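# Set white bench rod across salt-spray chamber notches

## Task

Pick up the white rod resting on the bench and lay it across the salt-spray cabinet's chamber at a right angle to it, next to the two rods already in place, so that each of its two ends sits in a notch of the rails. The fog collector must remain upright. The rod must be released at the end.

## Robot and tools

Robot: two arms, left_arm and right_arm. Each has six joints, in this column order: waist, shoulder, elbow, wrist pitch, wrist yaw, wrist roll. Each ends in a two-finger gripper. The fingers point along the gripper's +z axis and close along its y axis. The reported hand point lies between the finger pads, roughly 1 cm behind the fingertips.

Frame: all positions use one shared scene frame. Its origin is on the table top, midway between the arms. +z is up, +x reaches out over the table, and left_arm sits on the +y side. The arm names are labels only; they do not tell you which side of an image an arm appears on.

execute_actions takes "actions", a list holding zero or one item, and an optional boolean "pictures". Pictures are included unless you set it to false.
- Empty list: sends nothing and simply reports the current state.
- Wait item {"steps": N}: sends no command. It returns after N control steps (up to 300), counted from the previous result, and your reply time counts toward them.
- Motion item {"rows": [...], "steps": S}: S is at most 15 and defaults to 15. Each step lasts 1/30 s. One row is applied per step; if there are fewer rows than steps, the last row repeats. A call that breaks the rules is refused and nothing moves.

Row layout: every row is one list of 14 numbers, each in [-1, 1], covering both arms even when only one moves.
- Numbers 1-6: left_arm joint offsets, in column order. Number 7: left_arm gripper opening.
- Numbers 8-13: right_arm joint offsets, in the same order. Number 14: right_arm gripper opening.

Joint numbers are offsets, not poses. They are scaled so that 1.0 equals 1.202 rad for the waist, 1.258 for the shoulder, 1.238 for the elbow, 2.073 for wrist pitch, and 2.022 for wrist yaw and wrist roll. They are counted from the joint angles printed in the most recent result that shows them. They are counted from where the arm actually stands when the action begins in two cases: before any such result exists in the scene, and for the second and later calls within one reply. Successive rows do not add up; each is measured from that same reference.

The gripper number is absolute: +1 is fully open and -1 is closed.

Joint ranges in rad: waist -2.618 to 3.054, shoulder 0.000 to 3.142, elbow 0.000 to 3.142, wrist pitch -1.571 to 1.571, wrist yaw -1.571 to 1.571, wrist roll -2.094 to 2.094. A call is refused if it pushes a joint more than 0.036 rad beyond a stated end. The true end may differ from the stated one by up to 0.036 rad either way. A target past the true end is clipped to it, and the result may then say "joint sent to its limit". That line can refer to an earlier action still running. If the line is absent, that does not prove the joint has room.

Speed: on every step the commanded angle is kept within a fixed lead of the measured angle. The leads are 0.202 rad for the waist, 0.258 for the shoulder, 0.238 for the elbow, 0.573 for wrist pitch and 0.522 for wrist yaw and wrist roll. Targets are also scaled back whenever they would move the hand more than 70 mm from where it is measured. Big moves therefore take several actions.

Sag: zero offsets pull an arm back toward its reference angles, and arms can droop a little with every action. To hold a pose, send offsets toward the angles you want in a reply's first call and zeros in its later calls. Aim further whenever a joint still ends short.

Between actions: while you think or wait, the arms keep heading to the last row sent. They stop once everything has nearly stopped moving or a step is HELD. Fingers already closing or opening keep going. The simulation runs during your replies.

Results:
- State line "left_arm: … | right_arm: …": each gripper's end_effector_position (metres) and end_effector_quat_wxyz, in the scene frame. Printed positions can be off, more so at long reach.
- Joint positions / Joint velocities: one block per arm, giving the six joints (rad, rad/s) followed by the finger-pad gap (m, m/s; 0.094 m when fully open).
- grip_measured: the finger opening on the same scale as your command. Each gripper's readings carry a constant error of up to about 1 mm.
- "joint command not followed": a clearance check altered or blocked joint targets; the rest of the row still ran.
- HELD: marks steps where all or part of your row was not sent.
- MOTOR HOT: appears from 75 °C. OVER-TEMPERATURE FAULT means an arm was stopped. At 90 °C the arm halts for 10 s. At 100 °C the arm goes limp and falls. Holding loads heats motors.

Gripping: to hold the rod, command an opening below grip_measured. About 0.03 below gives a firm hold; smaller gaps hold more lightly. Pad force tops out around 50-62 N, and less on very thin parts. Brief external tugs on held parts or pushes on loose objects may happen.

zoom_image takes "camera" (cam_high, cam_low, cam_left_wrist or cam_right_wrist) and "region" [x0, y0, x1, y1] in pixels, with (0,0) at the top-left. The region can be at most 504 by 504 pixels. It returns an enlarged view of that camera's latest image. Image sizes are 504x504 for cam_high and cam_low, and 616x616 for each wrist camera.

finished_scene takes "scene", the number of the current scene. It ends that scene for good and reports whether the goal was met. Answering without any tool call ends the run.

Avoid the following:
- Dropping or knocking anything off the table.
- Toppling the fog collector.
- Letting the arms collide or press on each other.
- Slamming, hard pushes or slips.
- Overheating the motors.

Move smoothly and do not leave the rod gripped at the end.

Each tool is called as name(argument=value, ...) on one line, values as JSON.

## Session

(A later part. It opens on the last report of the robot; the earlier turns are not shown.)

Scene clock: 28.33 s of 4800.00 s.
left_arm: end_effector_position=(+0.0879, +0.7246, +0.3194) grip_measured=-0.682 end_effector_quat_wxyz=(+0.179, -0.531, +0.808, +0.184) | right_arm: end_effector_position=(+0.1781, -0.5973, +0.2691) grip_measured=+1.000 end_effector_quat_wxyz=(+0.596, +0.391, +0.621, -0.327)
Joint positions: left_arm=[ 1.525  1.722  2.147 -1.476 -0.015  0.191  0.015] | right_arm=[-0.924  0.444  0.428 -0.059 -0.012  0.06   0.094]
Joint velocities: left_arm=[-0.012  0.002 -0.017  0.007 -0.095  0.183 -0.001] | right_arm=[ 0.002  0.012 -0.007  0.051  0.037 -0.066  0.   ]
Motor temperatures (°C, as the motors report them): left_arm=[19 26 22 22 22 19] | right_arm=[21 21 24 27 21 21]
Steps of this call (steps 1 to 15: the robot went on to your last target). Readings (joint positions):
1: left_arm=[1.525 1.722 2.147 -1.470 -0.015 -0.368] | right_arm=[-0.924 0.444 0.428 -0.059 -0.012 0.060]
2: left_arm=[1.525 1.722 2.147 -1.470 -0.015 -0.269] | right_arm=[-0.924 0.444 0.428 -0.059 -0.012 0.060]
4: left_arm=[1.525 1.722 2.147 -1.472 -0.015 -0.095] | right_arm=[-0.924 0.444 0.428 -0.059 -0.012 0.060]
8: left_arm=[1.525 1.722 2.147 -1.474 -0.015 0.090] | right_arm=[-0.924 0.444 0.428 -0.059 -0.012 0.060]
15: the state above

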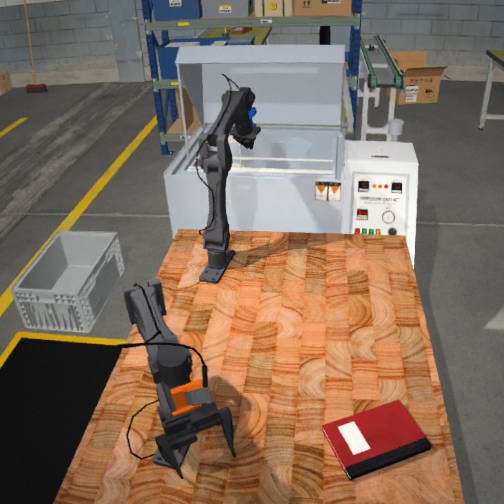

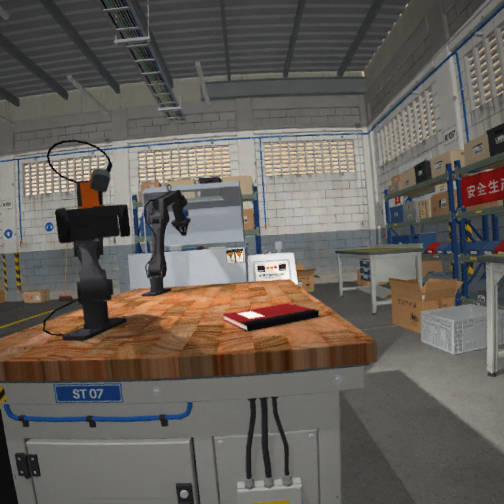

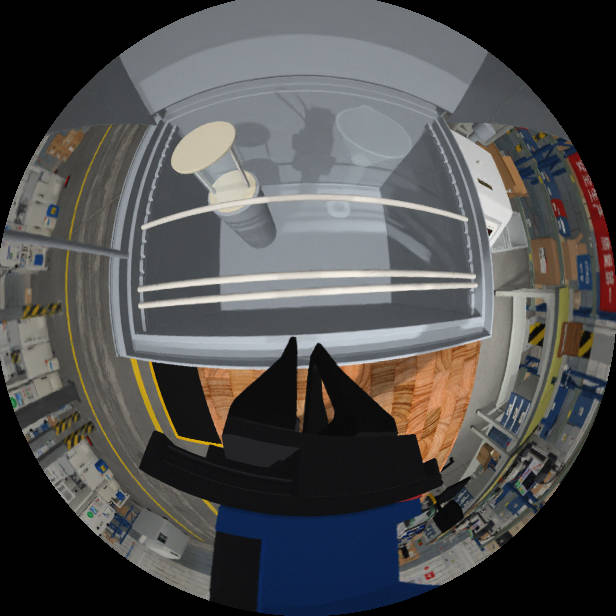

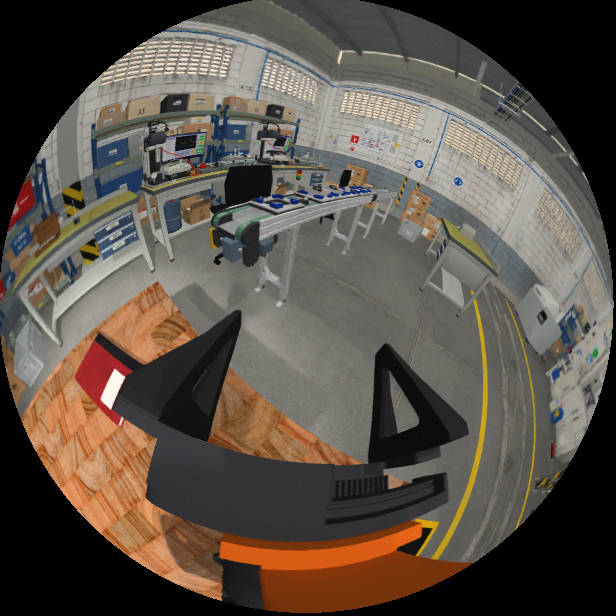

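execute_actions(actions=[{"rows":[[0,0.05,-0.06,0.04,0,0.605,-0.66,0,0,0,0,0,0,1]]}], pictures=false)

execute_actions(actions=[{"steps":10}], pictures=false)

execute_actions(actions=[{"rows":[[0,0.04,0,0,0,0,-0.66,0,0,0,0,0,0,1],[0,0.06,0,0,0,0,-0.66,0,0,0,0,0,0,1],[0,0.08,0,0,0,0,-0.66,0,0,0,0,0,0,1],[0,0.1,0,0,0,0,-0.66,0,0,0,0,0,0,1],[0,0.13,0,0,0,0,-0.66,0,0,0,0,0,0,1]]}])

Scene clock: 29.57 s of 4800.00 s.
left_arm: end_effector_position=(+0.0930, +0.7477, +0.2798) grip_measured=-0.662 end_effector_quat_wxyz=(+0.045, -0.014, +0.974, +0.221) | right_arm: end_effector_position=(+0.1781, -0.5973, +0.2691) grip_measured=+1.000 end_effector_quat_wxyz=(+0.596, +0.391, +0.621, -0.327)
Joint positions: left_arm=[ 1.525  1.793  2.08  -1.403 -0.016  1.325  0.016] | right_arm=[-0.924  0.444  0.428 -0.059 -0.012  0.06   0.094]
Joint velocities: left_arm=[-0.017 -0.012 -0.007 -0.051 -0.007  0.623 -0.001] | right_arm=[ 0.002  0.002 -0.022  0.037 -0.051  0.007  0.   ]
Motor temperatures (°C, as the motors report them): left_arm=[19 26 22 22 22 19] | right_arm=[21 21 24 27 21 21]
Steps of this call (steps 1 to 22: the robot went on to your last target; steps 23 to 37: all 15 steps of this action). Readings (joint positions):
23: left_arm=[1.525 1.725 2.139 -1.467 -0.016 0.300] | right_arm=[-0.924 0.444 0.428 -0.059 -0.012 0.060]
24: left_arm=[1.525 1.727 2.128 -1.452 -0.016 0.401] | right_arm=[-0.924 0.444 0.428 -0.059 -0.012 0.060]
26: left_arm=[1.525 1.745 2.108 -1.433 -0.016 0.600] | right_arm=[-0.924 0.444 0.428 -0.059 -0.012 0.060]
30: left_arm=[1.525 1.786 2.084 -1.413 -0.016 0.998] | right_arm=[-0.924 0.444 0.428 -0.059 -0.012 0.060]
37: the state above

Scene clock: 29.90 s of 4800.00 s.
left_arm: end_effector_position=(+0.0931, +0.7485, +0.2803) grip_measured=-0.662 end_effector_quat_wxyz=(+0.037, +0.023, +0.974, +0.224) | right_arm: end_effector_position=(+0.1781, -0.5973, +0.2691) grip_measured=+1.000 end_effector_quat_wxyz=(+0.596, +0.391, +0.621, -0.327)
Joint positions: left_arm=[ 1.525  1.793  2.08  -1.4   -0.016  1.401  0.016] | right_arm=[-0.924  0.444  0.428 -0.059 -0.012  0.06   0.094]
Joint velocities: left_arm=[-0.002  0.007 -0.007  0.007  0.066 -0.022 -0.001] | right_arm=[-0.007  0.007 -0.002  0.022 -0.007 -0.081  0.   ]
Motor temperatures (°C, as the motors report them): left_arm=[19 26 22 23 22 19] | right_arm=[21 21 24 27 21 21]
Steps of this call (steps 1 to 10: the robot went on to your last target). Readings (joint positions):
1: left_arm=[1.525 1.793 2.080 -1.403 -0.016 1.342] | right_arm=[-0.924 0.444 0.428 -0.059 -0.012 0.060]
2: left_arm=[1.525 1.793 2.080 -1.402 -0.016 1.356] | right_arm=[-0.924 0.444 0.428 -0.059 -0.012 0.060]
4: left_arm=[1.525 1.793 2.080 -1.401 -0.016 1.376] | right_arm=[-0.924 0.444 0.428 -0.059 -0.012 0.060]
8: left_arm=[1.525 1.793 2.080 -1.400 -0.016 1.396] | right_arm=[-0.924 0.444 0.428 -0.059 -0.012 0.060]
10: the state above

Scene clock: 30.40 s of 4800.00 s.
left_arm: end_effector_position=(+0.0978, +0.7711, +0.2076) grip_measured=-0.662 end_effector_quat_wxyz=(+0.018, +0.024, +0.990, +0.137) | right_arm: end_effector_position=(+0.1781, -0.5973, +0.2691) grip_measured=+1.000 end_effector_quat_wxyz=(+0.596, +0.391, +0.621, -0.327)
Joint positions: left_arm=[ 1.525  1.975  2.08  -1.399 -0.018  1.402  0.016] | right_arm=[-0.924  0.444  0.428 -0.059 -0.012  0.06   0.094]
Joint velocities: left_arm=[-0.002 -0.042  0.007  0.081 -0.037 -0.007 -0.002] | right_arm=[ 0.002  0.012 -0.002 -0.007 -0.022 -0.007  0.   ]
Motor temperatures (°C, as the motors report them): left_arm=[19 26 22 23 22 19] | right_arm=[21 21 24 27 21 21]
Steps of this call (steps 1 to 15: all 15 steps of this action). Readings (joint positions):
1: left_arm=[1.525 1.796 2.080 -1.400 -0.016 1.402] | right_arm=[-0.924 0.444 0.428 -0.059 -0.012 0.060]
2: left_arm=[1.525 1.802 2.080 -1.399 -0.016 1.402] | right_arm=[-0.924 0.444 0.428 -0.059 -0.012 0.060]
4: left_arm=[1.525 1.830 2.080 -1.399 -0.016 1.402] | right_arm=[-0.924 0.444 0.428 -0.059 -0.012 0.060]
8: left_arm=[1.525 1.936 2.080 -1.398 -0.016 1.402] | right_arm=[-0.924 0.444 0.428 -0.059 -0.012 0.060]
15: the state above

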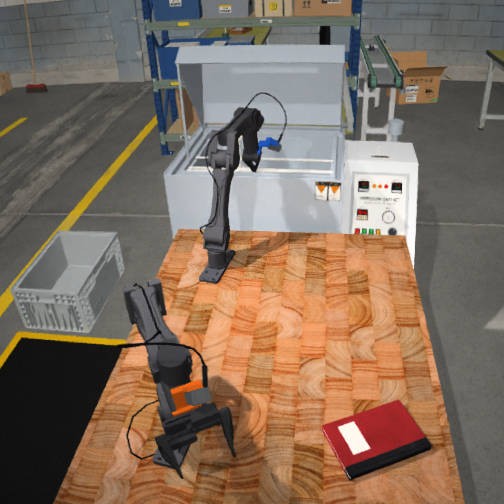

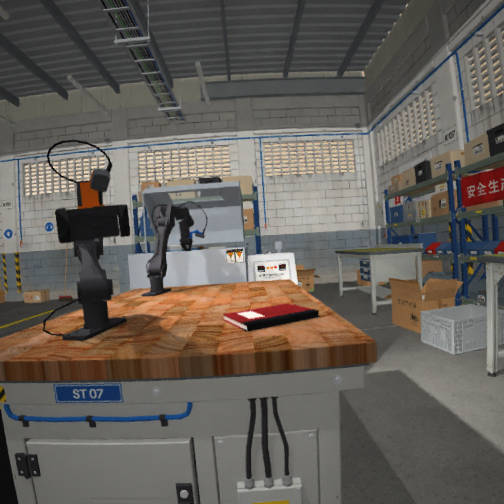

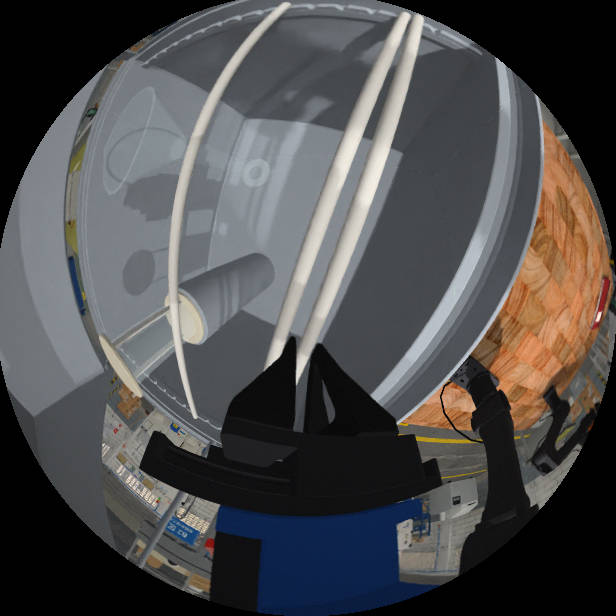

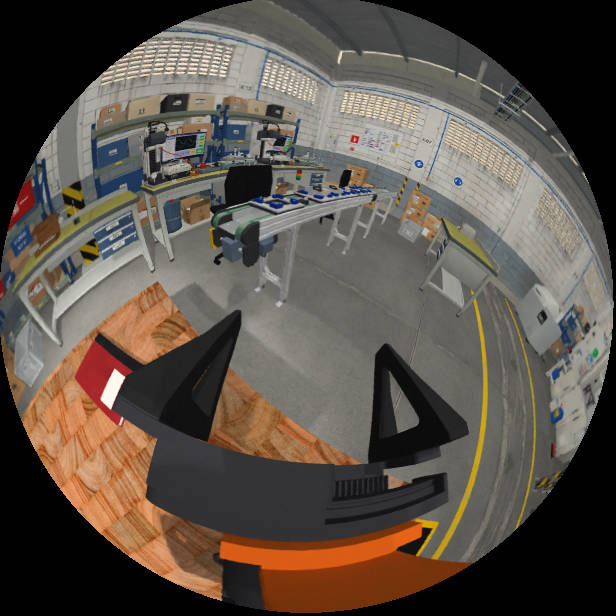

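execute_actions(actions=[{"rows":[[0,0.026,0,-0.005,0,0,-0.7,0,0,0,0,0,0,1]]}], pictures=false)

execute_actions(actions=[{"rows":[[0,0,0,-0.03,0,0.012,-0.78,0,0,0,0,0,0,1]]}])

zoom_image(camera="cam_left_wrist", region=[340,0,490,100])

Scene clock: 34.40 s of 4800.00 s.
left_arm: end_effector_position=(+0.0980, +0.7729, +0.1981) grip_measured=-0.698 end_effector_quat_wxyz=(+0.015, +0.024, +0.992, +0.126) | right_arm: end_effector_position=(+0.1781, -0.5973, +0.2691) grip_measured=+1.000 end_effector_quat_wxyz=(+0.596, +0.391, +0.621, -0.327)
Joint positions: left_arm=[ 1.525  1.999  2.08  -1.399 -0.019  1.402  0.014] | right_arm=[-0.924  0.444  0.428 -0.059 -0.012  0.06   0.094]
Joint velocities: left_arm=[ 0.012 -0.007  0.007  0.007  0.022  0.081  0.001] | right_arm=[ 0.002 -0.017  0.007 -0.007 -0.022  0.066  0.   ]
Motor temperatures (°C, as the motors report them): left_arm=[19 27 22 23 22 19] | right_arm=[21 21 24 27 21 21]
Steps of this call (steps 1 to 15: the robot went on to your last target; steps 16 to 90: nothing new was sent; then 0.50 s passed at rest; steps 91 to 105: all 15 steps of this action). Readings (joint positions):
91: left_arm=[1.525 1.975 2.080 -1.399 -0.018 1.402] | right_arm=[-0.924 0.444 0.428 -0.059 -0.012 0.060]
92: left_arm=[1.525 1.977 2.080 -1.399 -0.018 1.402] | right_arm=[-0.924 0.444 0.428 -0.059 -0.012 0.060]
94: left_arm=[1.525 1.985 2.080 -1.399 -0.018 1.402] | right_arm=[-0.924 0.444 0.428 -0.059 -0.012 0.060]
98: left_arm=[1.525 1.997 2.080 -1.399 -0.019 1.402] | right_arm=[-0.924 0.444 0.428 -0.059 -0.012 0.060]
105: the state above

Scene clock: 34.90 s of 4800.00 s.
left_arm: end_effector_position=(+0.0969, +0.7682, +0.1969) grip_measured=-0.777 end_effector_quat_wxyz=(+0.012, +0.031, +0.993, +0.116) | right_arm: end_effector_position=(+0.1781, -0.5973, +0.2691) grip_measured=+1.000 end_effector_quat_wxyz=(+0.596, +0.391, +0.621, -0.327)
Joint positions: left_arm=[ 1.525  1.999  2.08  -1.419 -0.019  1.415  0.01 ] | right_arm=[-0.924  0.444  0.428 -0.059 -0.012  0.06   0.094]
Joint velocities: left_arm=[ 0.002  0.012  0.002 -0.051 -0.022 -0.022 -0.001] | right_arm=[-0.017  0.007  0.007 -0.051 -0.066  0.037  0.   ]
Motor temperatures (°C, as the motors report them): left_arm=[19 27 22 23 22 19] | right_arm=[21 21 24 27 21 21]
Steps of this call (steps 1 to 15: all 15 steps of this action). Readings (joint positions):
1: left_arm=[1.525 1.999 2.080 -1.403 -0.019 1.404] | right_arm=[-0.924 0.444 0.428 -0.059 -0.012 0.060]
2: left_arm=[1.525 1.999 2.080 -1.410 -0.019 1.407] | right_arm=[-0.924 0.444 0.428 -0.059 -0.012 0.060]
4: left_arm=[1.525 1.999 2.080 -1.418 -0.019 1.411] | right_arm=[-0.924 0.444 0.428 -0.059 -0.012 0.060]
8: left_arm=[1.525 1.999 2.080 -1.419 -0.019 1.414] | right_arm=[-0.924 0.444 0.428 -0.059 -0.012 0.060]
15: the state above

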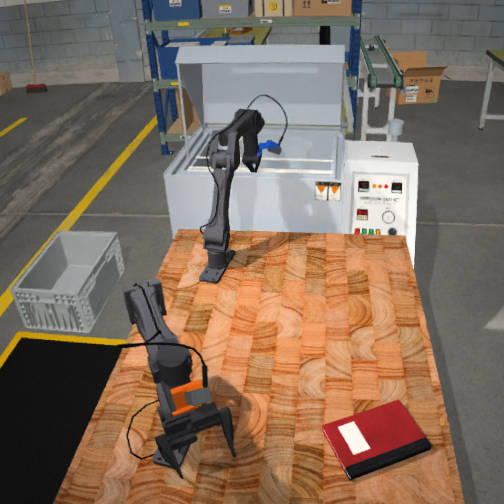

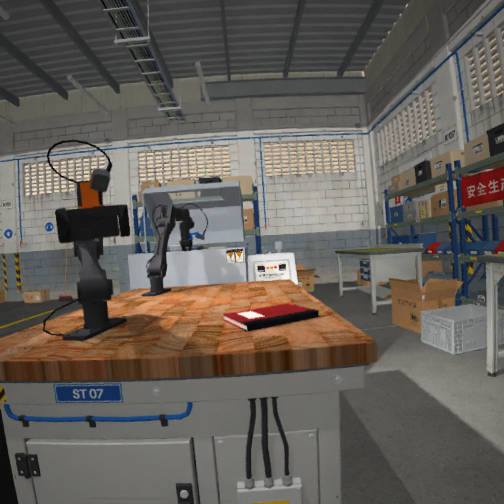

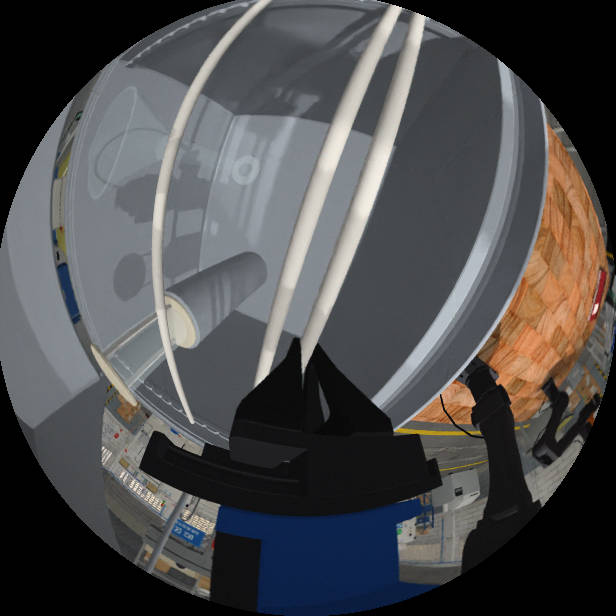

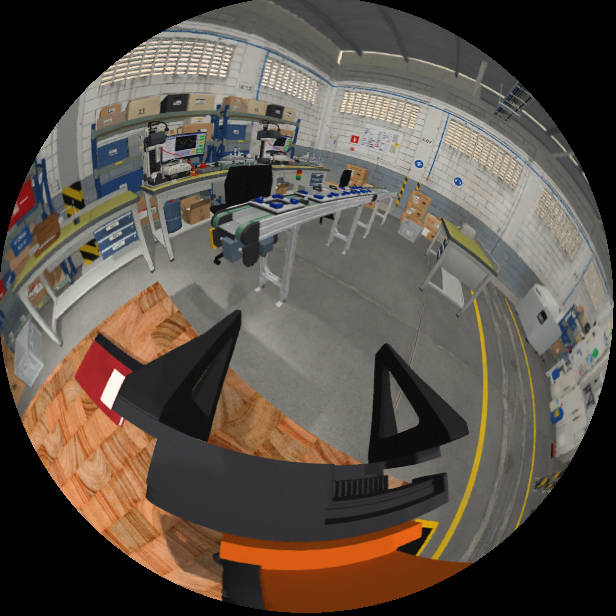

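Region (340, 0, 490, 100) of cam_left_wrist's 616x616 image, scaled by 3.360, with more detail than that image has.

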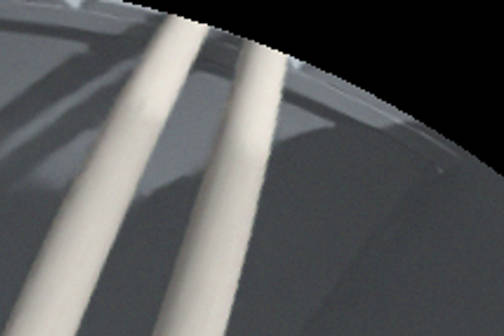

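Needs a little more.

execute_actions(actions=[{"rows":[[0,0,0,-0.024,0,0.015,-0.78,0,0,0,0,0,0,1]]}], pictures=false)

execute_actions(actions=[{"rows":[[0,0,0,0,0,0,-0.68,0,0,0,0,0,0,1],[0,0,0,0,0,0,-0.68,0,0,0,0,0,0,1],[0,0,0,0,0,0,-0.68,0,0,0,0,0,0,1],[0,-0.03,0,0.012,0,0,-0.68,0,0,0,0,0,0,1],[0,-0.04,0,0.012,0,0,-0.68,0,0,0,0,0,0,1],[0,-0.06,0,0.012,0,0,-0.68,0,0,0,0,0,0,1],[0,-0.09,0,0,0,0,-0.68,0,0,0,0,0,0,1]]}], pictures=false)

execute_actions(actions=[{"rows":[[0,-0.11,0.06,-0.04,0,0,-0.68,0,0,0,0,0,0,1],[0,-0.11,0.06,-0.04,0,0,-0.68,0,0,0,0,0,0,1],[0,-0.11,0.06,-0.04,0,-0.6,-0.68,0,0,0,0,0,0,1]]}])

zoom_image(camera="cam_left_wrist", region=[100,240,220,360])

zoom_image(camera="cam_left_wrist", region=[400,180,530,310])

Scene clock: 36.90 s of 4800.00 s.
left_arm: end_effector_position=(+0.0967, +0.7676, +0.1967) grip_measured=-0.777 end_effector_quat_wxyz=(+0.011, +0.039, +0.993, +0.115) | right_arm: end_effector_position=(+0.1781, -0.5973, +0.2691) grip_measured=+1.000 end_effector_quat_wxyz=(+0.596, +0.391, +0.621, -0.327)
Joint positions: left_arm=[ 1.525  1.999  2.08  -1.422 -0.019  1.431  0.01 ] | right_arm=[-0.924  0.444  0.428 -0.059 -0.012  0.06   0.094]
Joint velocities: left_arm=[ 0.002 -0.012 -0.007  0.022  0.022  0.037  0.001] | right_arm=[-0.007 -0.032 -0.007  0.007 -0.037  0.022  0.   ]
Motor temperatures (°C, as the motors report them): left_arm=[19 27 22 23 22 19] | right_arm=[21 21 24 27 21 21]
Steps of this call (steps 1 to 15: the robot went on to your last target; steps 16 to 45: nothing new was sent; steps 46 to 60: all 15 steps of this action). Readings (joint positions):
46: left_arm=[1.525 1.999 2.080 -1.420 -0.019 1.419] | right_arm=[-0.924 0.444 0.428 -0.059 -0.012 0.060]
47: left_arm=[1.525 1.999 2.080 -1.421 -0.019 1.422] | right_arm=[-0.924 0.444 0.428 -0.059 -0.012 0.060]
49: left_arm=[1.525 1.999 2.080 -1.422 -0.019 1.426] | right_arm=[-0.924 0.444 0.428 -0.059 -0.012 0.060]
53: left_arm=[1.525 1.999 2.080 -1.422 -0.019 1.429] | right_arm=[-0.924 0.444 0.428 -0.059 -0.012 0.060]
60: the state above

Scene clock: 37.40 s of 4800.00 s.
left_arm: end_effector_position=(+0.0942, +0.7579, +0.2449) grip_measured=-0.682 end_effector_quat_wxyz=(+0.022, +0.038, +0.983, +0.177) | right_arm: end_effector_position=(+0.1781, -0.5973, +0.2691) grip_measured=+1.000 end_effector_quat_wxyz=(+0.596, +0.391, +0.621, -0.327)
Joint positions: left_arm=[ 1.525  1.88   2.08  -1.413 -0.021  1.431  0.015] | right_arm=[-0.924  0.444  0.428 -0.059 -0.012  0.06   0.094]
Joint velocities: left_arm=[-0.007 -0.012 -0.012  0.022 -0.022 -0.022 -0.   ] | right_arm=[ 0.007 -0.017  0.002  0.022 -0.051 -0.081  0.   ]
Motor temperatures (°C, as the motors report them): left_arm=[19 27 22 23 22 19] | right_arm=[21 21 24 27 21 21]
Steps of this call (steps 1 to 15: all 15 steps of this action). Readings (joint positions):
1: left_arm=[1.525 1.999 2.080 -1.421 -0.019 1.431] | right_arm=[-0.924 0.444 0.428 -0.059 -0.012 0.060]
2: left_arm=[1.525 1.999 2.080 -1.421 -0.020 1.431] | right_arm=[-0.924 0.444 0.428 -0.059 -0.012 0.060]
4: left_arm=[1.525 1.997 2.080 -1.420 -0.021 1.431] | right_arm=[-0.924 0.444 0.428 -0.059 -0.012 0.060]
8: left_arm=[1.525 1.959 2.080 -1.413 -0.021 1.431] | right_arm=[-0.924 0.444 0.428 -0.059 -0.012 0.060]
15: the state above

Scene clock: 37.90 s of 4800.00 s.
left_arm: end_effector_position=(+0.0868, +0.7262, +0.3159) grip_measured=-0.682 end_effector_quat_wxyz=(+0.156, -0.460, +0.851, +0.197) | right_arm: end_effector_position=(+0.1781, -0.5973, +0.2691) grip_measured=+1.000 end_effector_quat_wxyz=(+0.596, +0.391, +0.621, -0.327)
Joint positions: left_arm=[ 1.525  1.732  2.147 -1.478 -0.023  0.365  0.015] | right_arm=[-0.924  0.444  0.428 -0.059 -0.012  0.06   0.094]
Joint velocities: left_arm=[ 0.002  0.042  0.007 -0.051 -0.007 -0.916 -0.001] | right_arm=[ 0.007 -0.012 -0.007 -0.066 -0.095 -0.007  0.   ]
Motor temperatures (°C, as the motors report them): left_arm=[19 27 23 23 22 19] | right_arm=[21 21 24 28 21 21]
Steps of this call (steps 1 to 15: all 15 steps of this action). Readings (joint positions):
1: left_arm=[1.525 1.872 2.083 -1.418 -0.022 1.431] | right_arm=[-0.924 0.444 0.428 -0.059 -0.012 0.060]
2: left_arm=[1.525 1.861 2.083 -1.428 -0.023 1.431] | right_arm=[-0.924 0.444 0.428 -0.059 -0.012 0.060]
4: left_arm=[1.525 1.821 2.097 -1.452 -0.023 1.249] | right_arm=[-0.924 0.444 0.428 -0.059 -0.012 0.060]
8: left_arm=[1.525 1.742 2.139 -1.466 -0.023 0.853] | right_arm=[-0.924 0.444 0.428 -0.059 -0.012 0.060]
15: the state above

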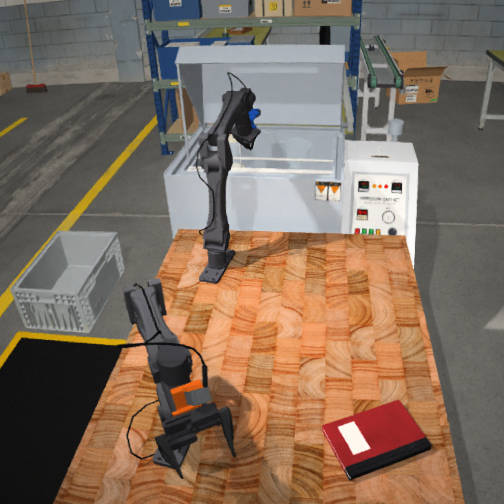

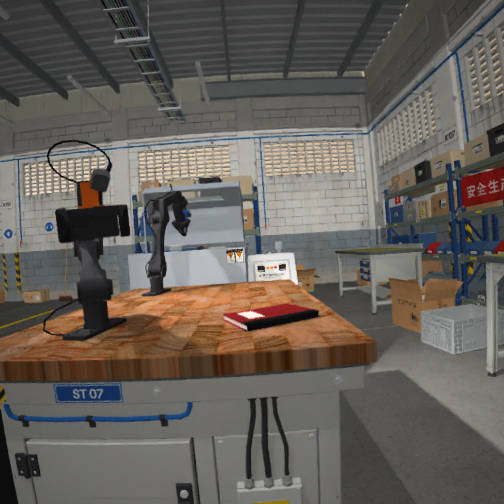

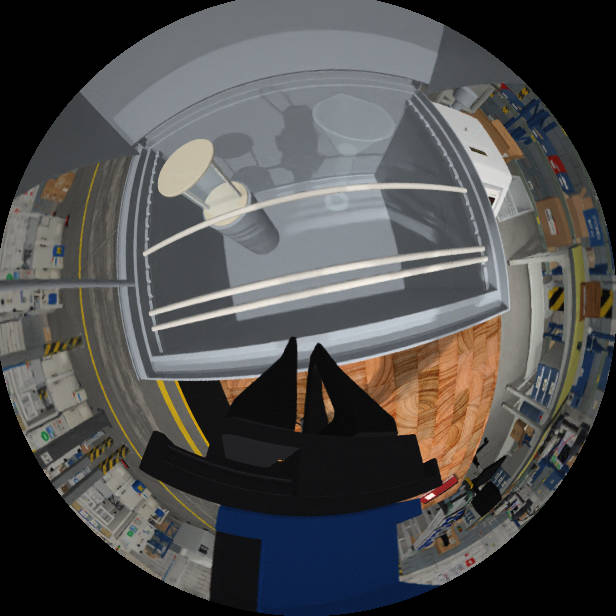

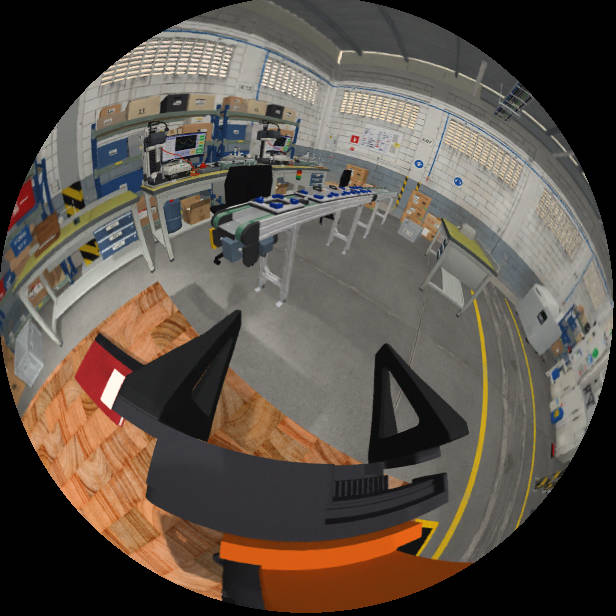

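Region (100, 240, 220, 360) of cam_left_wrist's 616x616 image, scaled by 4.200, with more detail than that image has.

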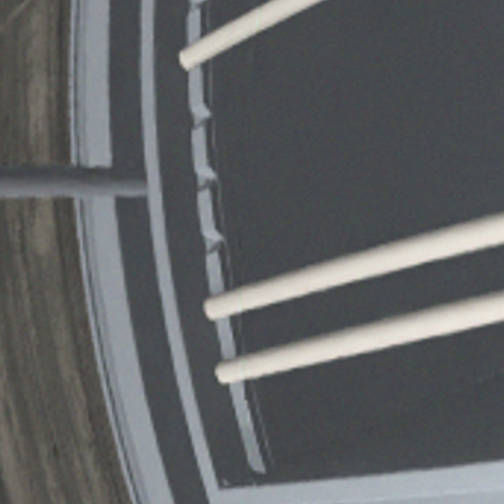

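Region (400, 180, 530, 310) of cam_left_wrist's 616x616 image, scaled by 3.877, with more detail than that image has.

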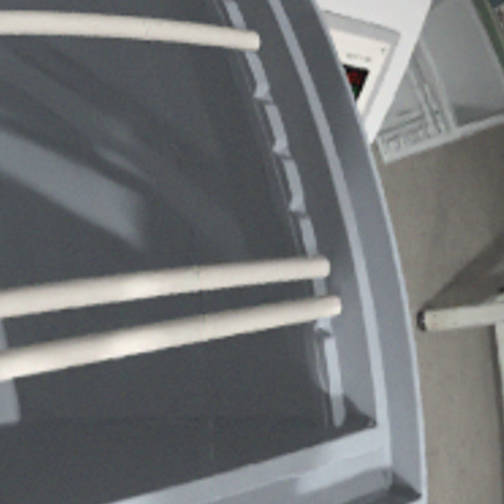

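execute_actions(actions=[{"rows":[[0,0.05,-0.06,0.042,0,0.522,-0.66,0,0,0,0,0,0,1]]}], pictures=false)

execute_actions(actions=[{"steps":10}], pictures=false)

execute_actions(actions=[{"rows":[[0,0.04,0,0,0,0,-0.66,0,0,0,0,0,0,1],[0,0.06,0,0,0,0,-0.66,0,0,0,0,0,0,1],[0,0.08,0,0,0,0,-0.66,0,0,0,0,0,0,1],[0,0.1,0,0,0,0,-0.66,0,0,0,0,0,0,1],[0,0.125,0,0,0,0,-0.66,0,0,0,0,0,0,1]]}], pictures=false)

execute_actions(actions=[{"rows":[[0,0.026,0,-0.005,0,0,-0.7,0,0,0,0,0,0,1]]}], pictures=false)

execute_actions(actions=[{"rows":[[0,0,0,-0.015,0,0,-0.86,0,0,0,0,0,0,1]]}])

Scene clock: 40.00 s of 4800.00 s.
left_arm: end_effector_position=(+0.0919, +0.7497, +0.2768) grip_measured=-0.662 end_effector_quat_wxyz=(+0.039, -0.012, +0.975, +0.219) | right_arm: end_effector_position=(+0.1781, -0.5973, +0.2691) grip_measured=+1.000 end_effector_quat_wxyz=(+0.596, +0.391, +0.621, -0.327)
Joint positions: left_arm=[ 1.525  1.802  2.081 -1.402 -0.024  1.331  0.016] | right_arm=[-0.924  0.444  0.428 -0.059 -0.012  0.06   0.094]
Joint velocities: left_arm=[-0.007 -0.002 -0.007  0.022  0.007  0.549  0.   ] | right_arm=[ 0.022  0.007 -0.012 -0.051  0.022 -0.051  0.   ]
Motor temperatures (°C, as the motors report them): left_arm=[19 27 23 23 22 19] | right_arm=[21 21 24 28 21 21]
Steps of this call (steps 1 to 30: the robot went on to your last target; steps 31 to 48: nothing new was sent; steps 49 to 63: all 15 steps of this action). Readings (joint positions):
49: left_arm=[1.525 1.734 2.139 -1.472 -0.024 0.307] | right_arm=[-0.924 0.444 0.428 -0.059 -0.012 0.060]
50: left_arm=[1.525 1.736 2.128 -1.457 -0.024 0.408] | right_arm=[-0.924 0.444 0.428 -0.059 -0.012 0.060]
52: left_arm=[1.525 1.754 2.108 -1.435 -0.024 0.607] | right_arm=[-0.924 0.444 0.428 -0.059 -0.012 0.060]
56: left_arm=[1.525 1.795 2.085 -1.413 -0.024 1.006] | right_arm=[-0.924 0.444 0.428 -0.059 -0.012 0.060]
63: the state above

Scene clock: 40.33 s of 4800.00 s.
left_arm: end_effector_position=(+0.0921, +0.7506, +0.2772) grip_measured=-0.662 end_effector_quat_wxyz=(+0.031, +0.025, +0.974, +0.222) | right_arm: end_effector_position=(+0.1781, -0.5973, +0.2691) grip_measured=+1.000 end_effector_quat_wxyz=(+0.596, +0.391, +0.621, -0.327)
Joint positions: left_arm=[ 1.525  1.802  2.081 -1.398 -0.024  1.408  0.016] | right_arm=[-0.924  0.444  0.428 -0.059 -0.012  0.06   0.094]
Joint velocities: left_arm=[ 0.002 -0.012 -0.007 -0.022 -0.037  0.007 -0.001] | right_arm=[-0.002 -0.007 -0.002  0.007 -0.037 -0.007  0.   ]
Motor temperatures (°C, as the motors report them): left_arm=[19 27 23 23 22 19] | right_arm=[21 21 24 28 21 21]
Steps of this call (steps 1 to 10: the robot went on to your last target). Readings (joint positions):
1: left_arm=[1.525 1.802 2.081 -1.401 -0.024 1.349] | right_arm=[-0.924 0.444 0.428 -0.059 -0.012 0.060]
2: left_arm=[1.525 1.802 2.081 -1.400 -0.024 1.362] | right_arm=[-0.924 0.444 0.428 -0.059 -0.012 0.060]
4: left_arm=[1.525 1.802 2.081 -1.399 -0.024 1.382] | right_arm=[-0.924 0.444 0.428 -0.059 -0.012 0.060]
8: left_arm=[1.525 1.802 2.081 -1.398 -0.024 1.402] | right_arm=[-0.924 0.444 0.428 -0.059 -0.012 0.060]
10: the state above

Scene clock: 40.83 s of 4800.00 s.
left_arm: end_effector_position=(+0.0963, +0.7708, +0.2091) grip_measured=-0.662 end_effector_quat_wxyz=(+0.014, +0.027, +0.990, +0.139) | right_arm: end_effector_position=(+0.1781, -0.5973, +0.2691) grip_measured=+1.000 end_effector_quat_wxyz=(+0.596, +0.391, +0.621, -0.327)
Joint positions: left_arm=[ 1.525  1.972  2.081 -1.4   -0.026  1.408  0.016] | right_arm=[-0.924  0.444  0.428 -0.059 -0.012  0.06   0.094]
Joint velocities: left_arm=[-0.002 -0.002  0.017 -0.007  0.007  0.051 -0.002] | right_arm=[-0.002 -0.022  0.017 -0.095 -0.081  0.022  0.   ]
Motor temperatures (°C, as the motors report them): left_arm=[19 27 23 23 22 19] | right_arm=[21 21 24 28 21 21]
Steps of this call (steps 1 to 15: all 15 steps of this action). Readings (joint positions):
1: left_arm=[1.525 1.804 2.081 -1.398 -0.024 1.408] | right_arm=[-0.924 0.444 0.428 -0.059 -0.012 0.060]
2: left_arm=[1.525 1.811 2.081 -1.397 -0.024 1.408] | right_arm=[-0.924 0.444 0.428 -0.059 -0.012 0.060]
4: left_arm=[1.525 1.840 2.081 -1.397 -0.024 1.408] | right_arm=[-0.924 0.444 0.428 -0.059 -0.012 0.060]
8: left_arm=[1.525 1.941 2.081 -1.396 -0.024 1.408] | right_arm=[-0.924 0.444 0.428 -0.059 -0.012 0.060]
15: the state above

Scene clock: 41.33 s of 4800.00 s.
left_arm: end_effector_position=(+0.0965, +0.7724, +0.1998) grip_measured=-0.698 end_effector_quat_wxyz=(+0.011, +0.027, +0.991, +0.128) | right_arm: end_effector_position=(+0.1781, -0.5973, +0.2691) grip_measured=+1.000 end_effector_quat_wxyz=(+0.596, +0.391, +0.621, -0.327)
Joint positions: left_arm=[ 1.525  1.994  2.081 -1.401 -0.027  1.408  0.014] | right_arm=[-0.924  0.444  0.428 -0.059 -0.012  0.06   0.094]
Joint velocities: left_arm=[-0.012 -0.017  0.007 -0.007  0.007 -0.037 -0.   ] | right_arm=[-0.012 -0.012  0.007  0.007  0.037 -0.022  0.   ]
Motor temperatures (°C, as the motors report them): left_arm=[19 27 23 23 22 19] | right_arm=[21 21 24 28 21 21]
Steps of this call (steps 1 to 15: all 15 steps of this action). Readings (joint positions):
1: left_arm=[1.525 1.974 2.081 -1.401 -0.026 1.408] | right_arm=[-0.924 0.444 0.428 -0.059 -0.012 0.060]
2: left_arm=[1.525 1.976 2.081 -1.401 -0.026 1.408] | right_arm=[-0.924 0.444 0.428 -0.059 -0.012 0.060]
4: left_arm=[1.525 1.982 2.081 -1.401 -0.026 1.408] | right_arm=[-0.924 0.444 0.428 -0.059 -0.012 0.060]
8: left_arm=[1.525 1.993 2.081 -1.401 -0.027 1.408] | right_arm=[-0.924 0.444 0.428 -0.059 -0.012 0.060]
15: the state above

Scene clock: 41.83 s of 4800.00 s.
left_arm: end_effector_position=(+0.0959, +0.7703, +0.1992) grip_measured=-0.823 end_effector_quat_wxyz=(+0.010, +0.026, +0.992, +0.123) | right_arm: end_effector_position=(+0.1781, -0.5973, +0.2691) grip_measured=+1.000 end_effector_quat_wxyz=(+0.596, +0.391, +0.621, -0.327)
Joint positions: left_arm=[ 1.525  1.994  2.081 -1.411 -0.027  1.406  0.008] | right_arm=[-0.924  0.444  0.428 -0.059 -0.012  0.06   0.094]
Joint velocities: left_arm=[-0.017  0.017 -0.002 -0.051  0.051  0.022  0.   ] | right_arm=[-0.007 -0.007  0.007  0.125  0.022  0.022  0.   ]
Motor temperatures (°C, as the motors report them): left_arm=[19 27 23 23 22 19] | right_arm=[21 21 24 28 21 21]
Steps of this call (steps 1 to 15: all 15 steps of this action). Readings (joint positions):
1: left_arm=[1.525 1.994 2.081 -1.404 -0.027 1.408] | right_arm=[-0.924 0.444 0.428 -0.059 -0.012 0.060]
2: left_arm=[1.525 1.994 2.081 -1.408 -0.027 1.407] | right_arm=[-0.924 0.444 0.428 -0.059 -0.012 0.060]
4: left_arm=[1.525 1.994 2.081 -1.411 -0.027 1.406] | right_arm=[-0.924 0.444 0.428 -0.059 -0.012 0.060]
8: left_arm=[1.525 1.994 2.081 -1.411 -0.027 1.406] | right_arm=[-0.924 0.444 0.428 -0.059 -0.012 0.060]
15: the state above

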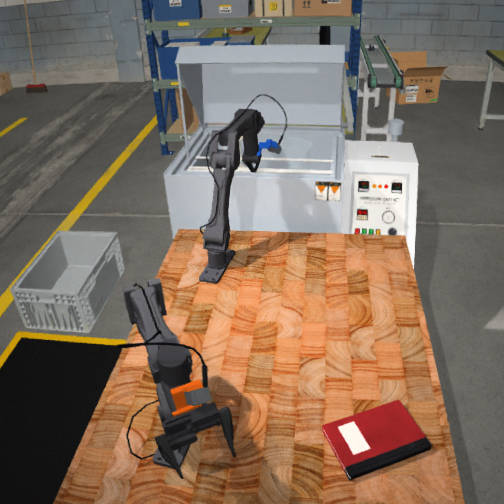

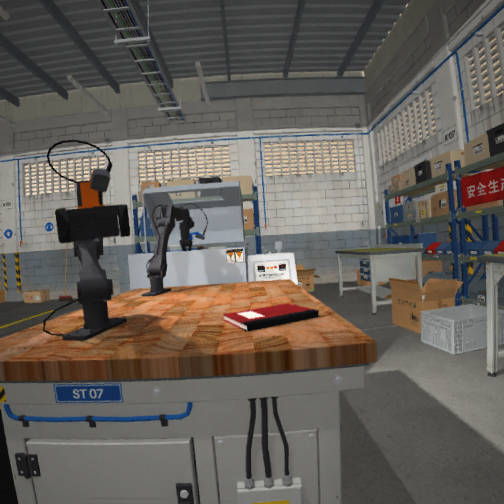

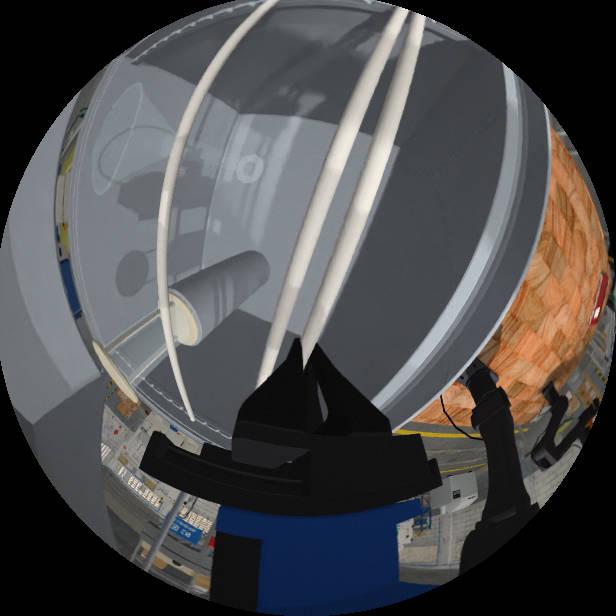

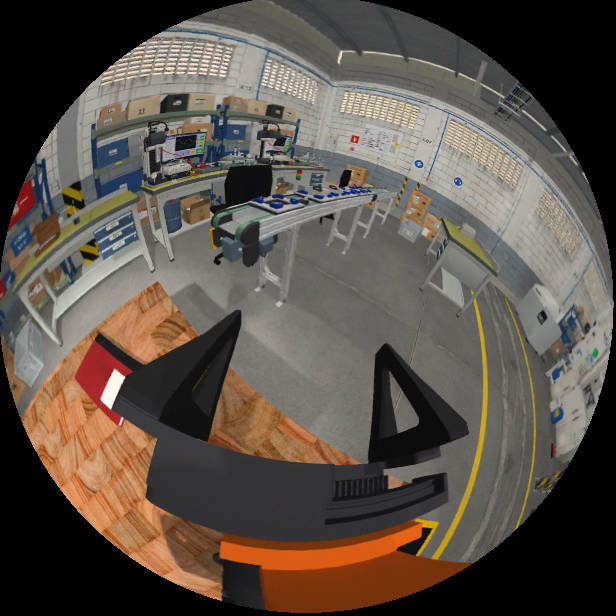

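execute_actions(actions=[{"rows":[[0,-0.018,0,-0.03,0,0.016,-0.86,0,0,0,0,0,0,1]]}])

zoom_image(camera="cam_left_wrist", region=[340,0,490,100])

Scene clock: 42.73 s of 4800.00 s.
left_arm: end_effector_position=(+0.0951, +0.7628, +0.1986) grip_measured=-0.823 end_effector_quat_wxyz=(+0.009, +0.034, +0.993, +0.109) | right_arm: end_effector_position=(+0.1781, -0.5973, +0.2691) grip_measured=+1.000 end_effector_quat_wxyz=(+0.596, +0.391, +0.621, -0.327)
Joint positions: left_arm=[ 1.525  1.992  2.081 -1.441 -0.023  1.421  0.008] | right_arm=[-0.924  0.444  0.428 -0.059 -0.012  0.06   0.094]
Joint velocities: left_arm=[ 0.022  0.027 -0.007 -0.022 -0.022 -0.037  0.001] | right_arm=[-0.002  0.007 -0.017 -0.095  0.007 -0.051  0.   ]
Motor temperatures (°C, as the motors report them): left_arm=[19 27 23 23 22 19] | right_arm=[21 21 24 28 21 21]
Steps of this call (steps 1 to 12: the robot went on to your last target; steps 13 to 27: all 15 steps of this action). Readings (joint positions):
13: left_arm=[1.525 1.994 2.081 -1.413 -0.027 1.408] | right_arm=[-0.924 0.444 0.428 -0.059 -0.012 0.060]
14: left_arm=[1.525 1.993 2.081 -1.417 -0.027 1.410] | right_arm=[-0.924 0.444 0.428 -0.059 -0.012 0.060]
16: left_arm=[1.525 1.992 2.081 -1.430 -0.025 1.415] | right_arm=[-0.924 0.444 0.428 -0.059 -0.012 0.060]
20: left_arm=[1.525 1.992 2.081 -1.441 -0.023 1.421] | right_arm=[-0.924 0.444 0.428 -0.059 -0.012 0.060]
27: the state above

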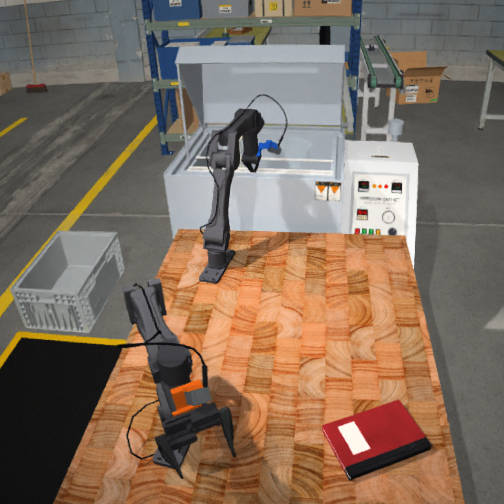

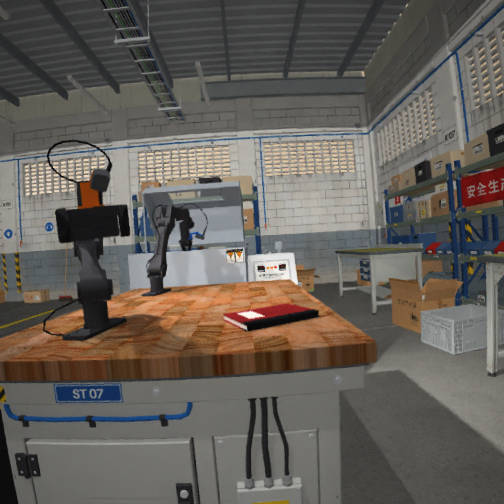

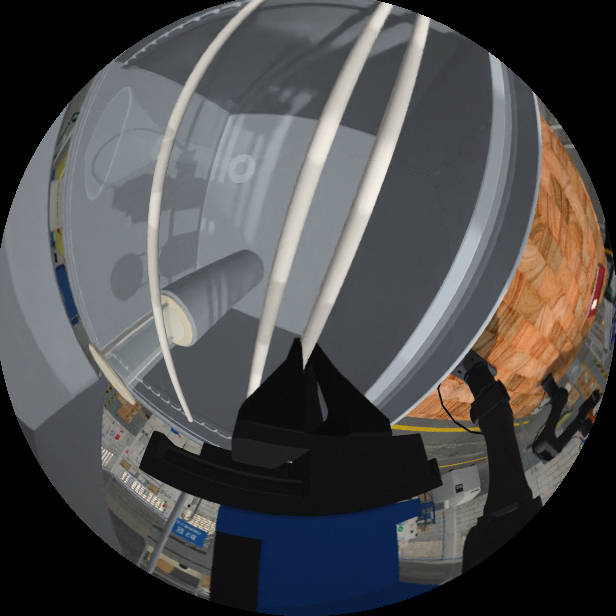

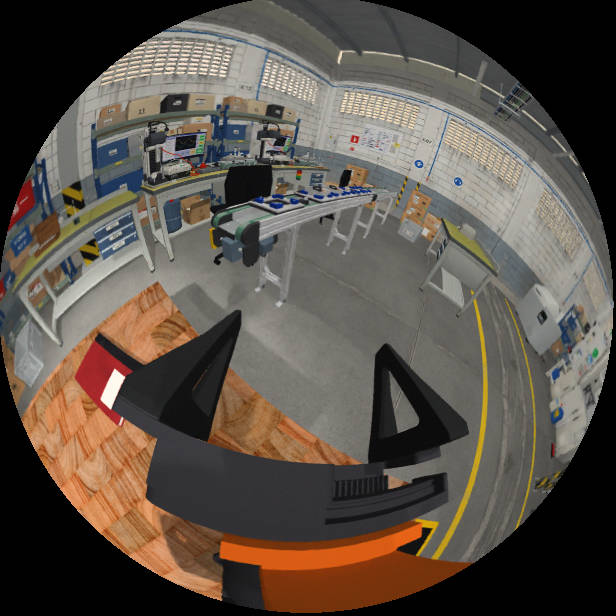

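Region (340, 0, 490, 100) of cam_left_wrist's 616x616 image, scaled by 3.360, with more detail than that image has.

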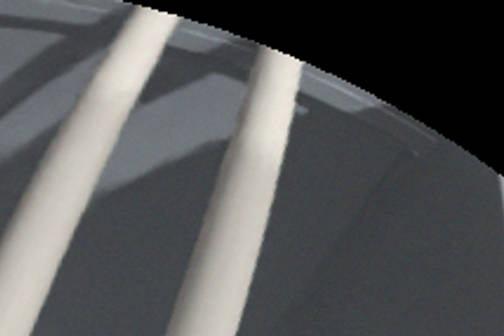

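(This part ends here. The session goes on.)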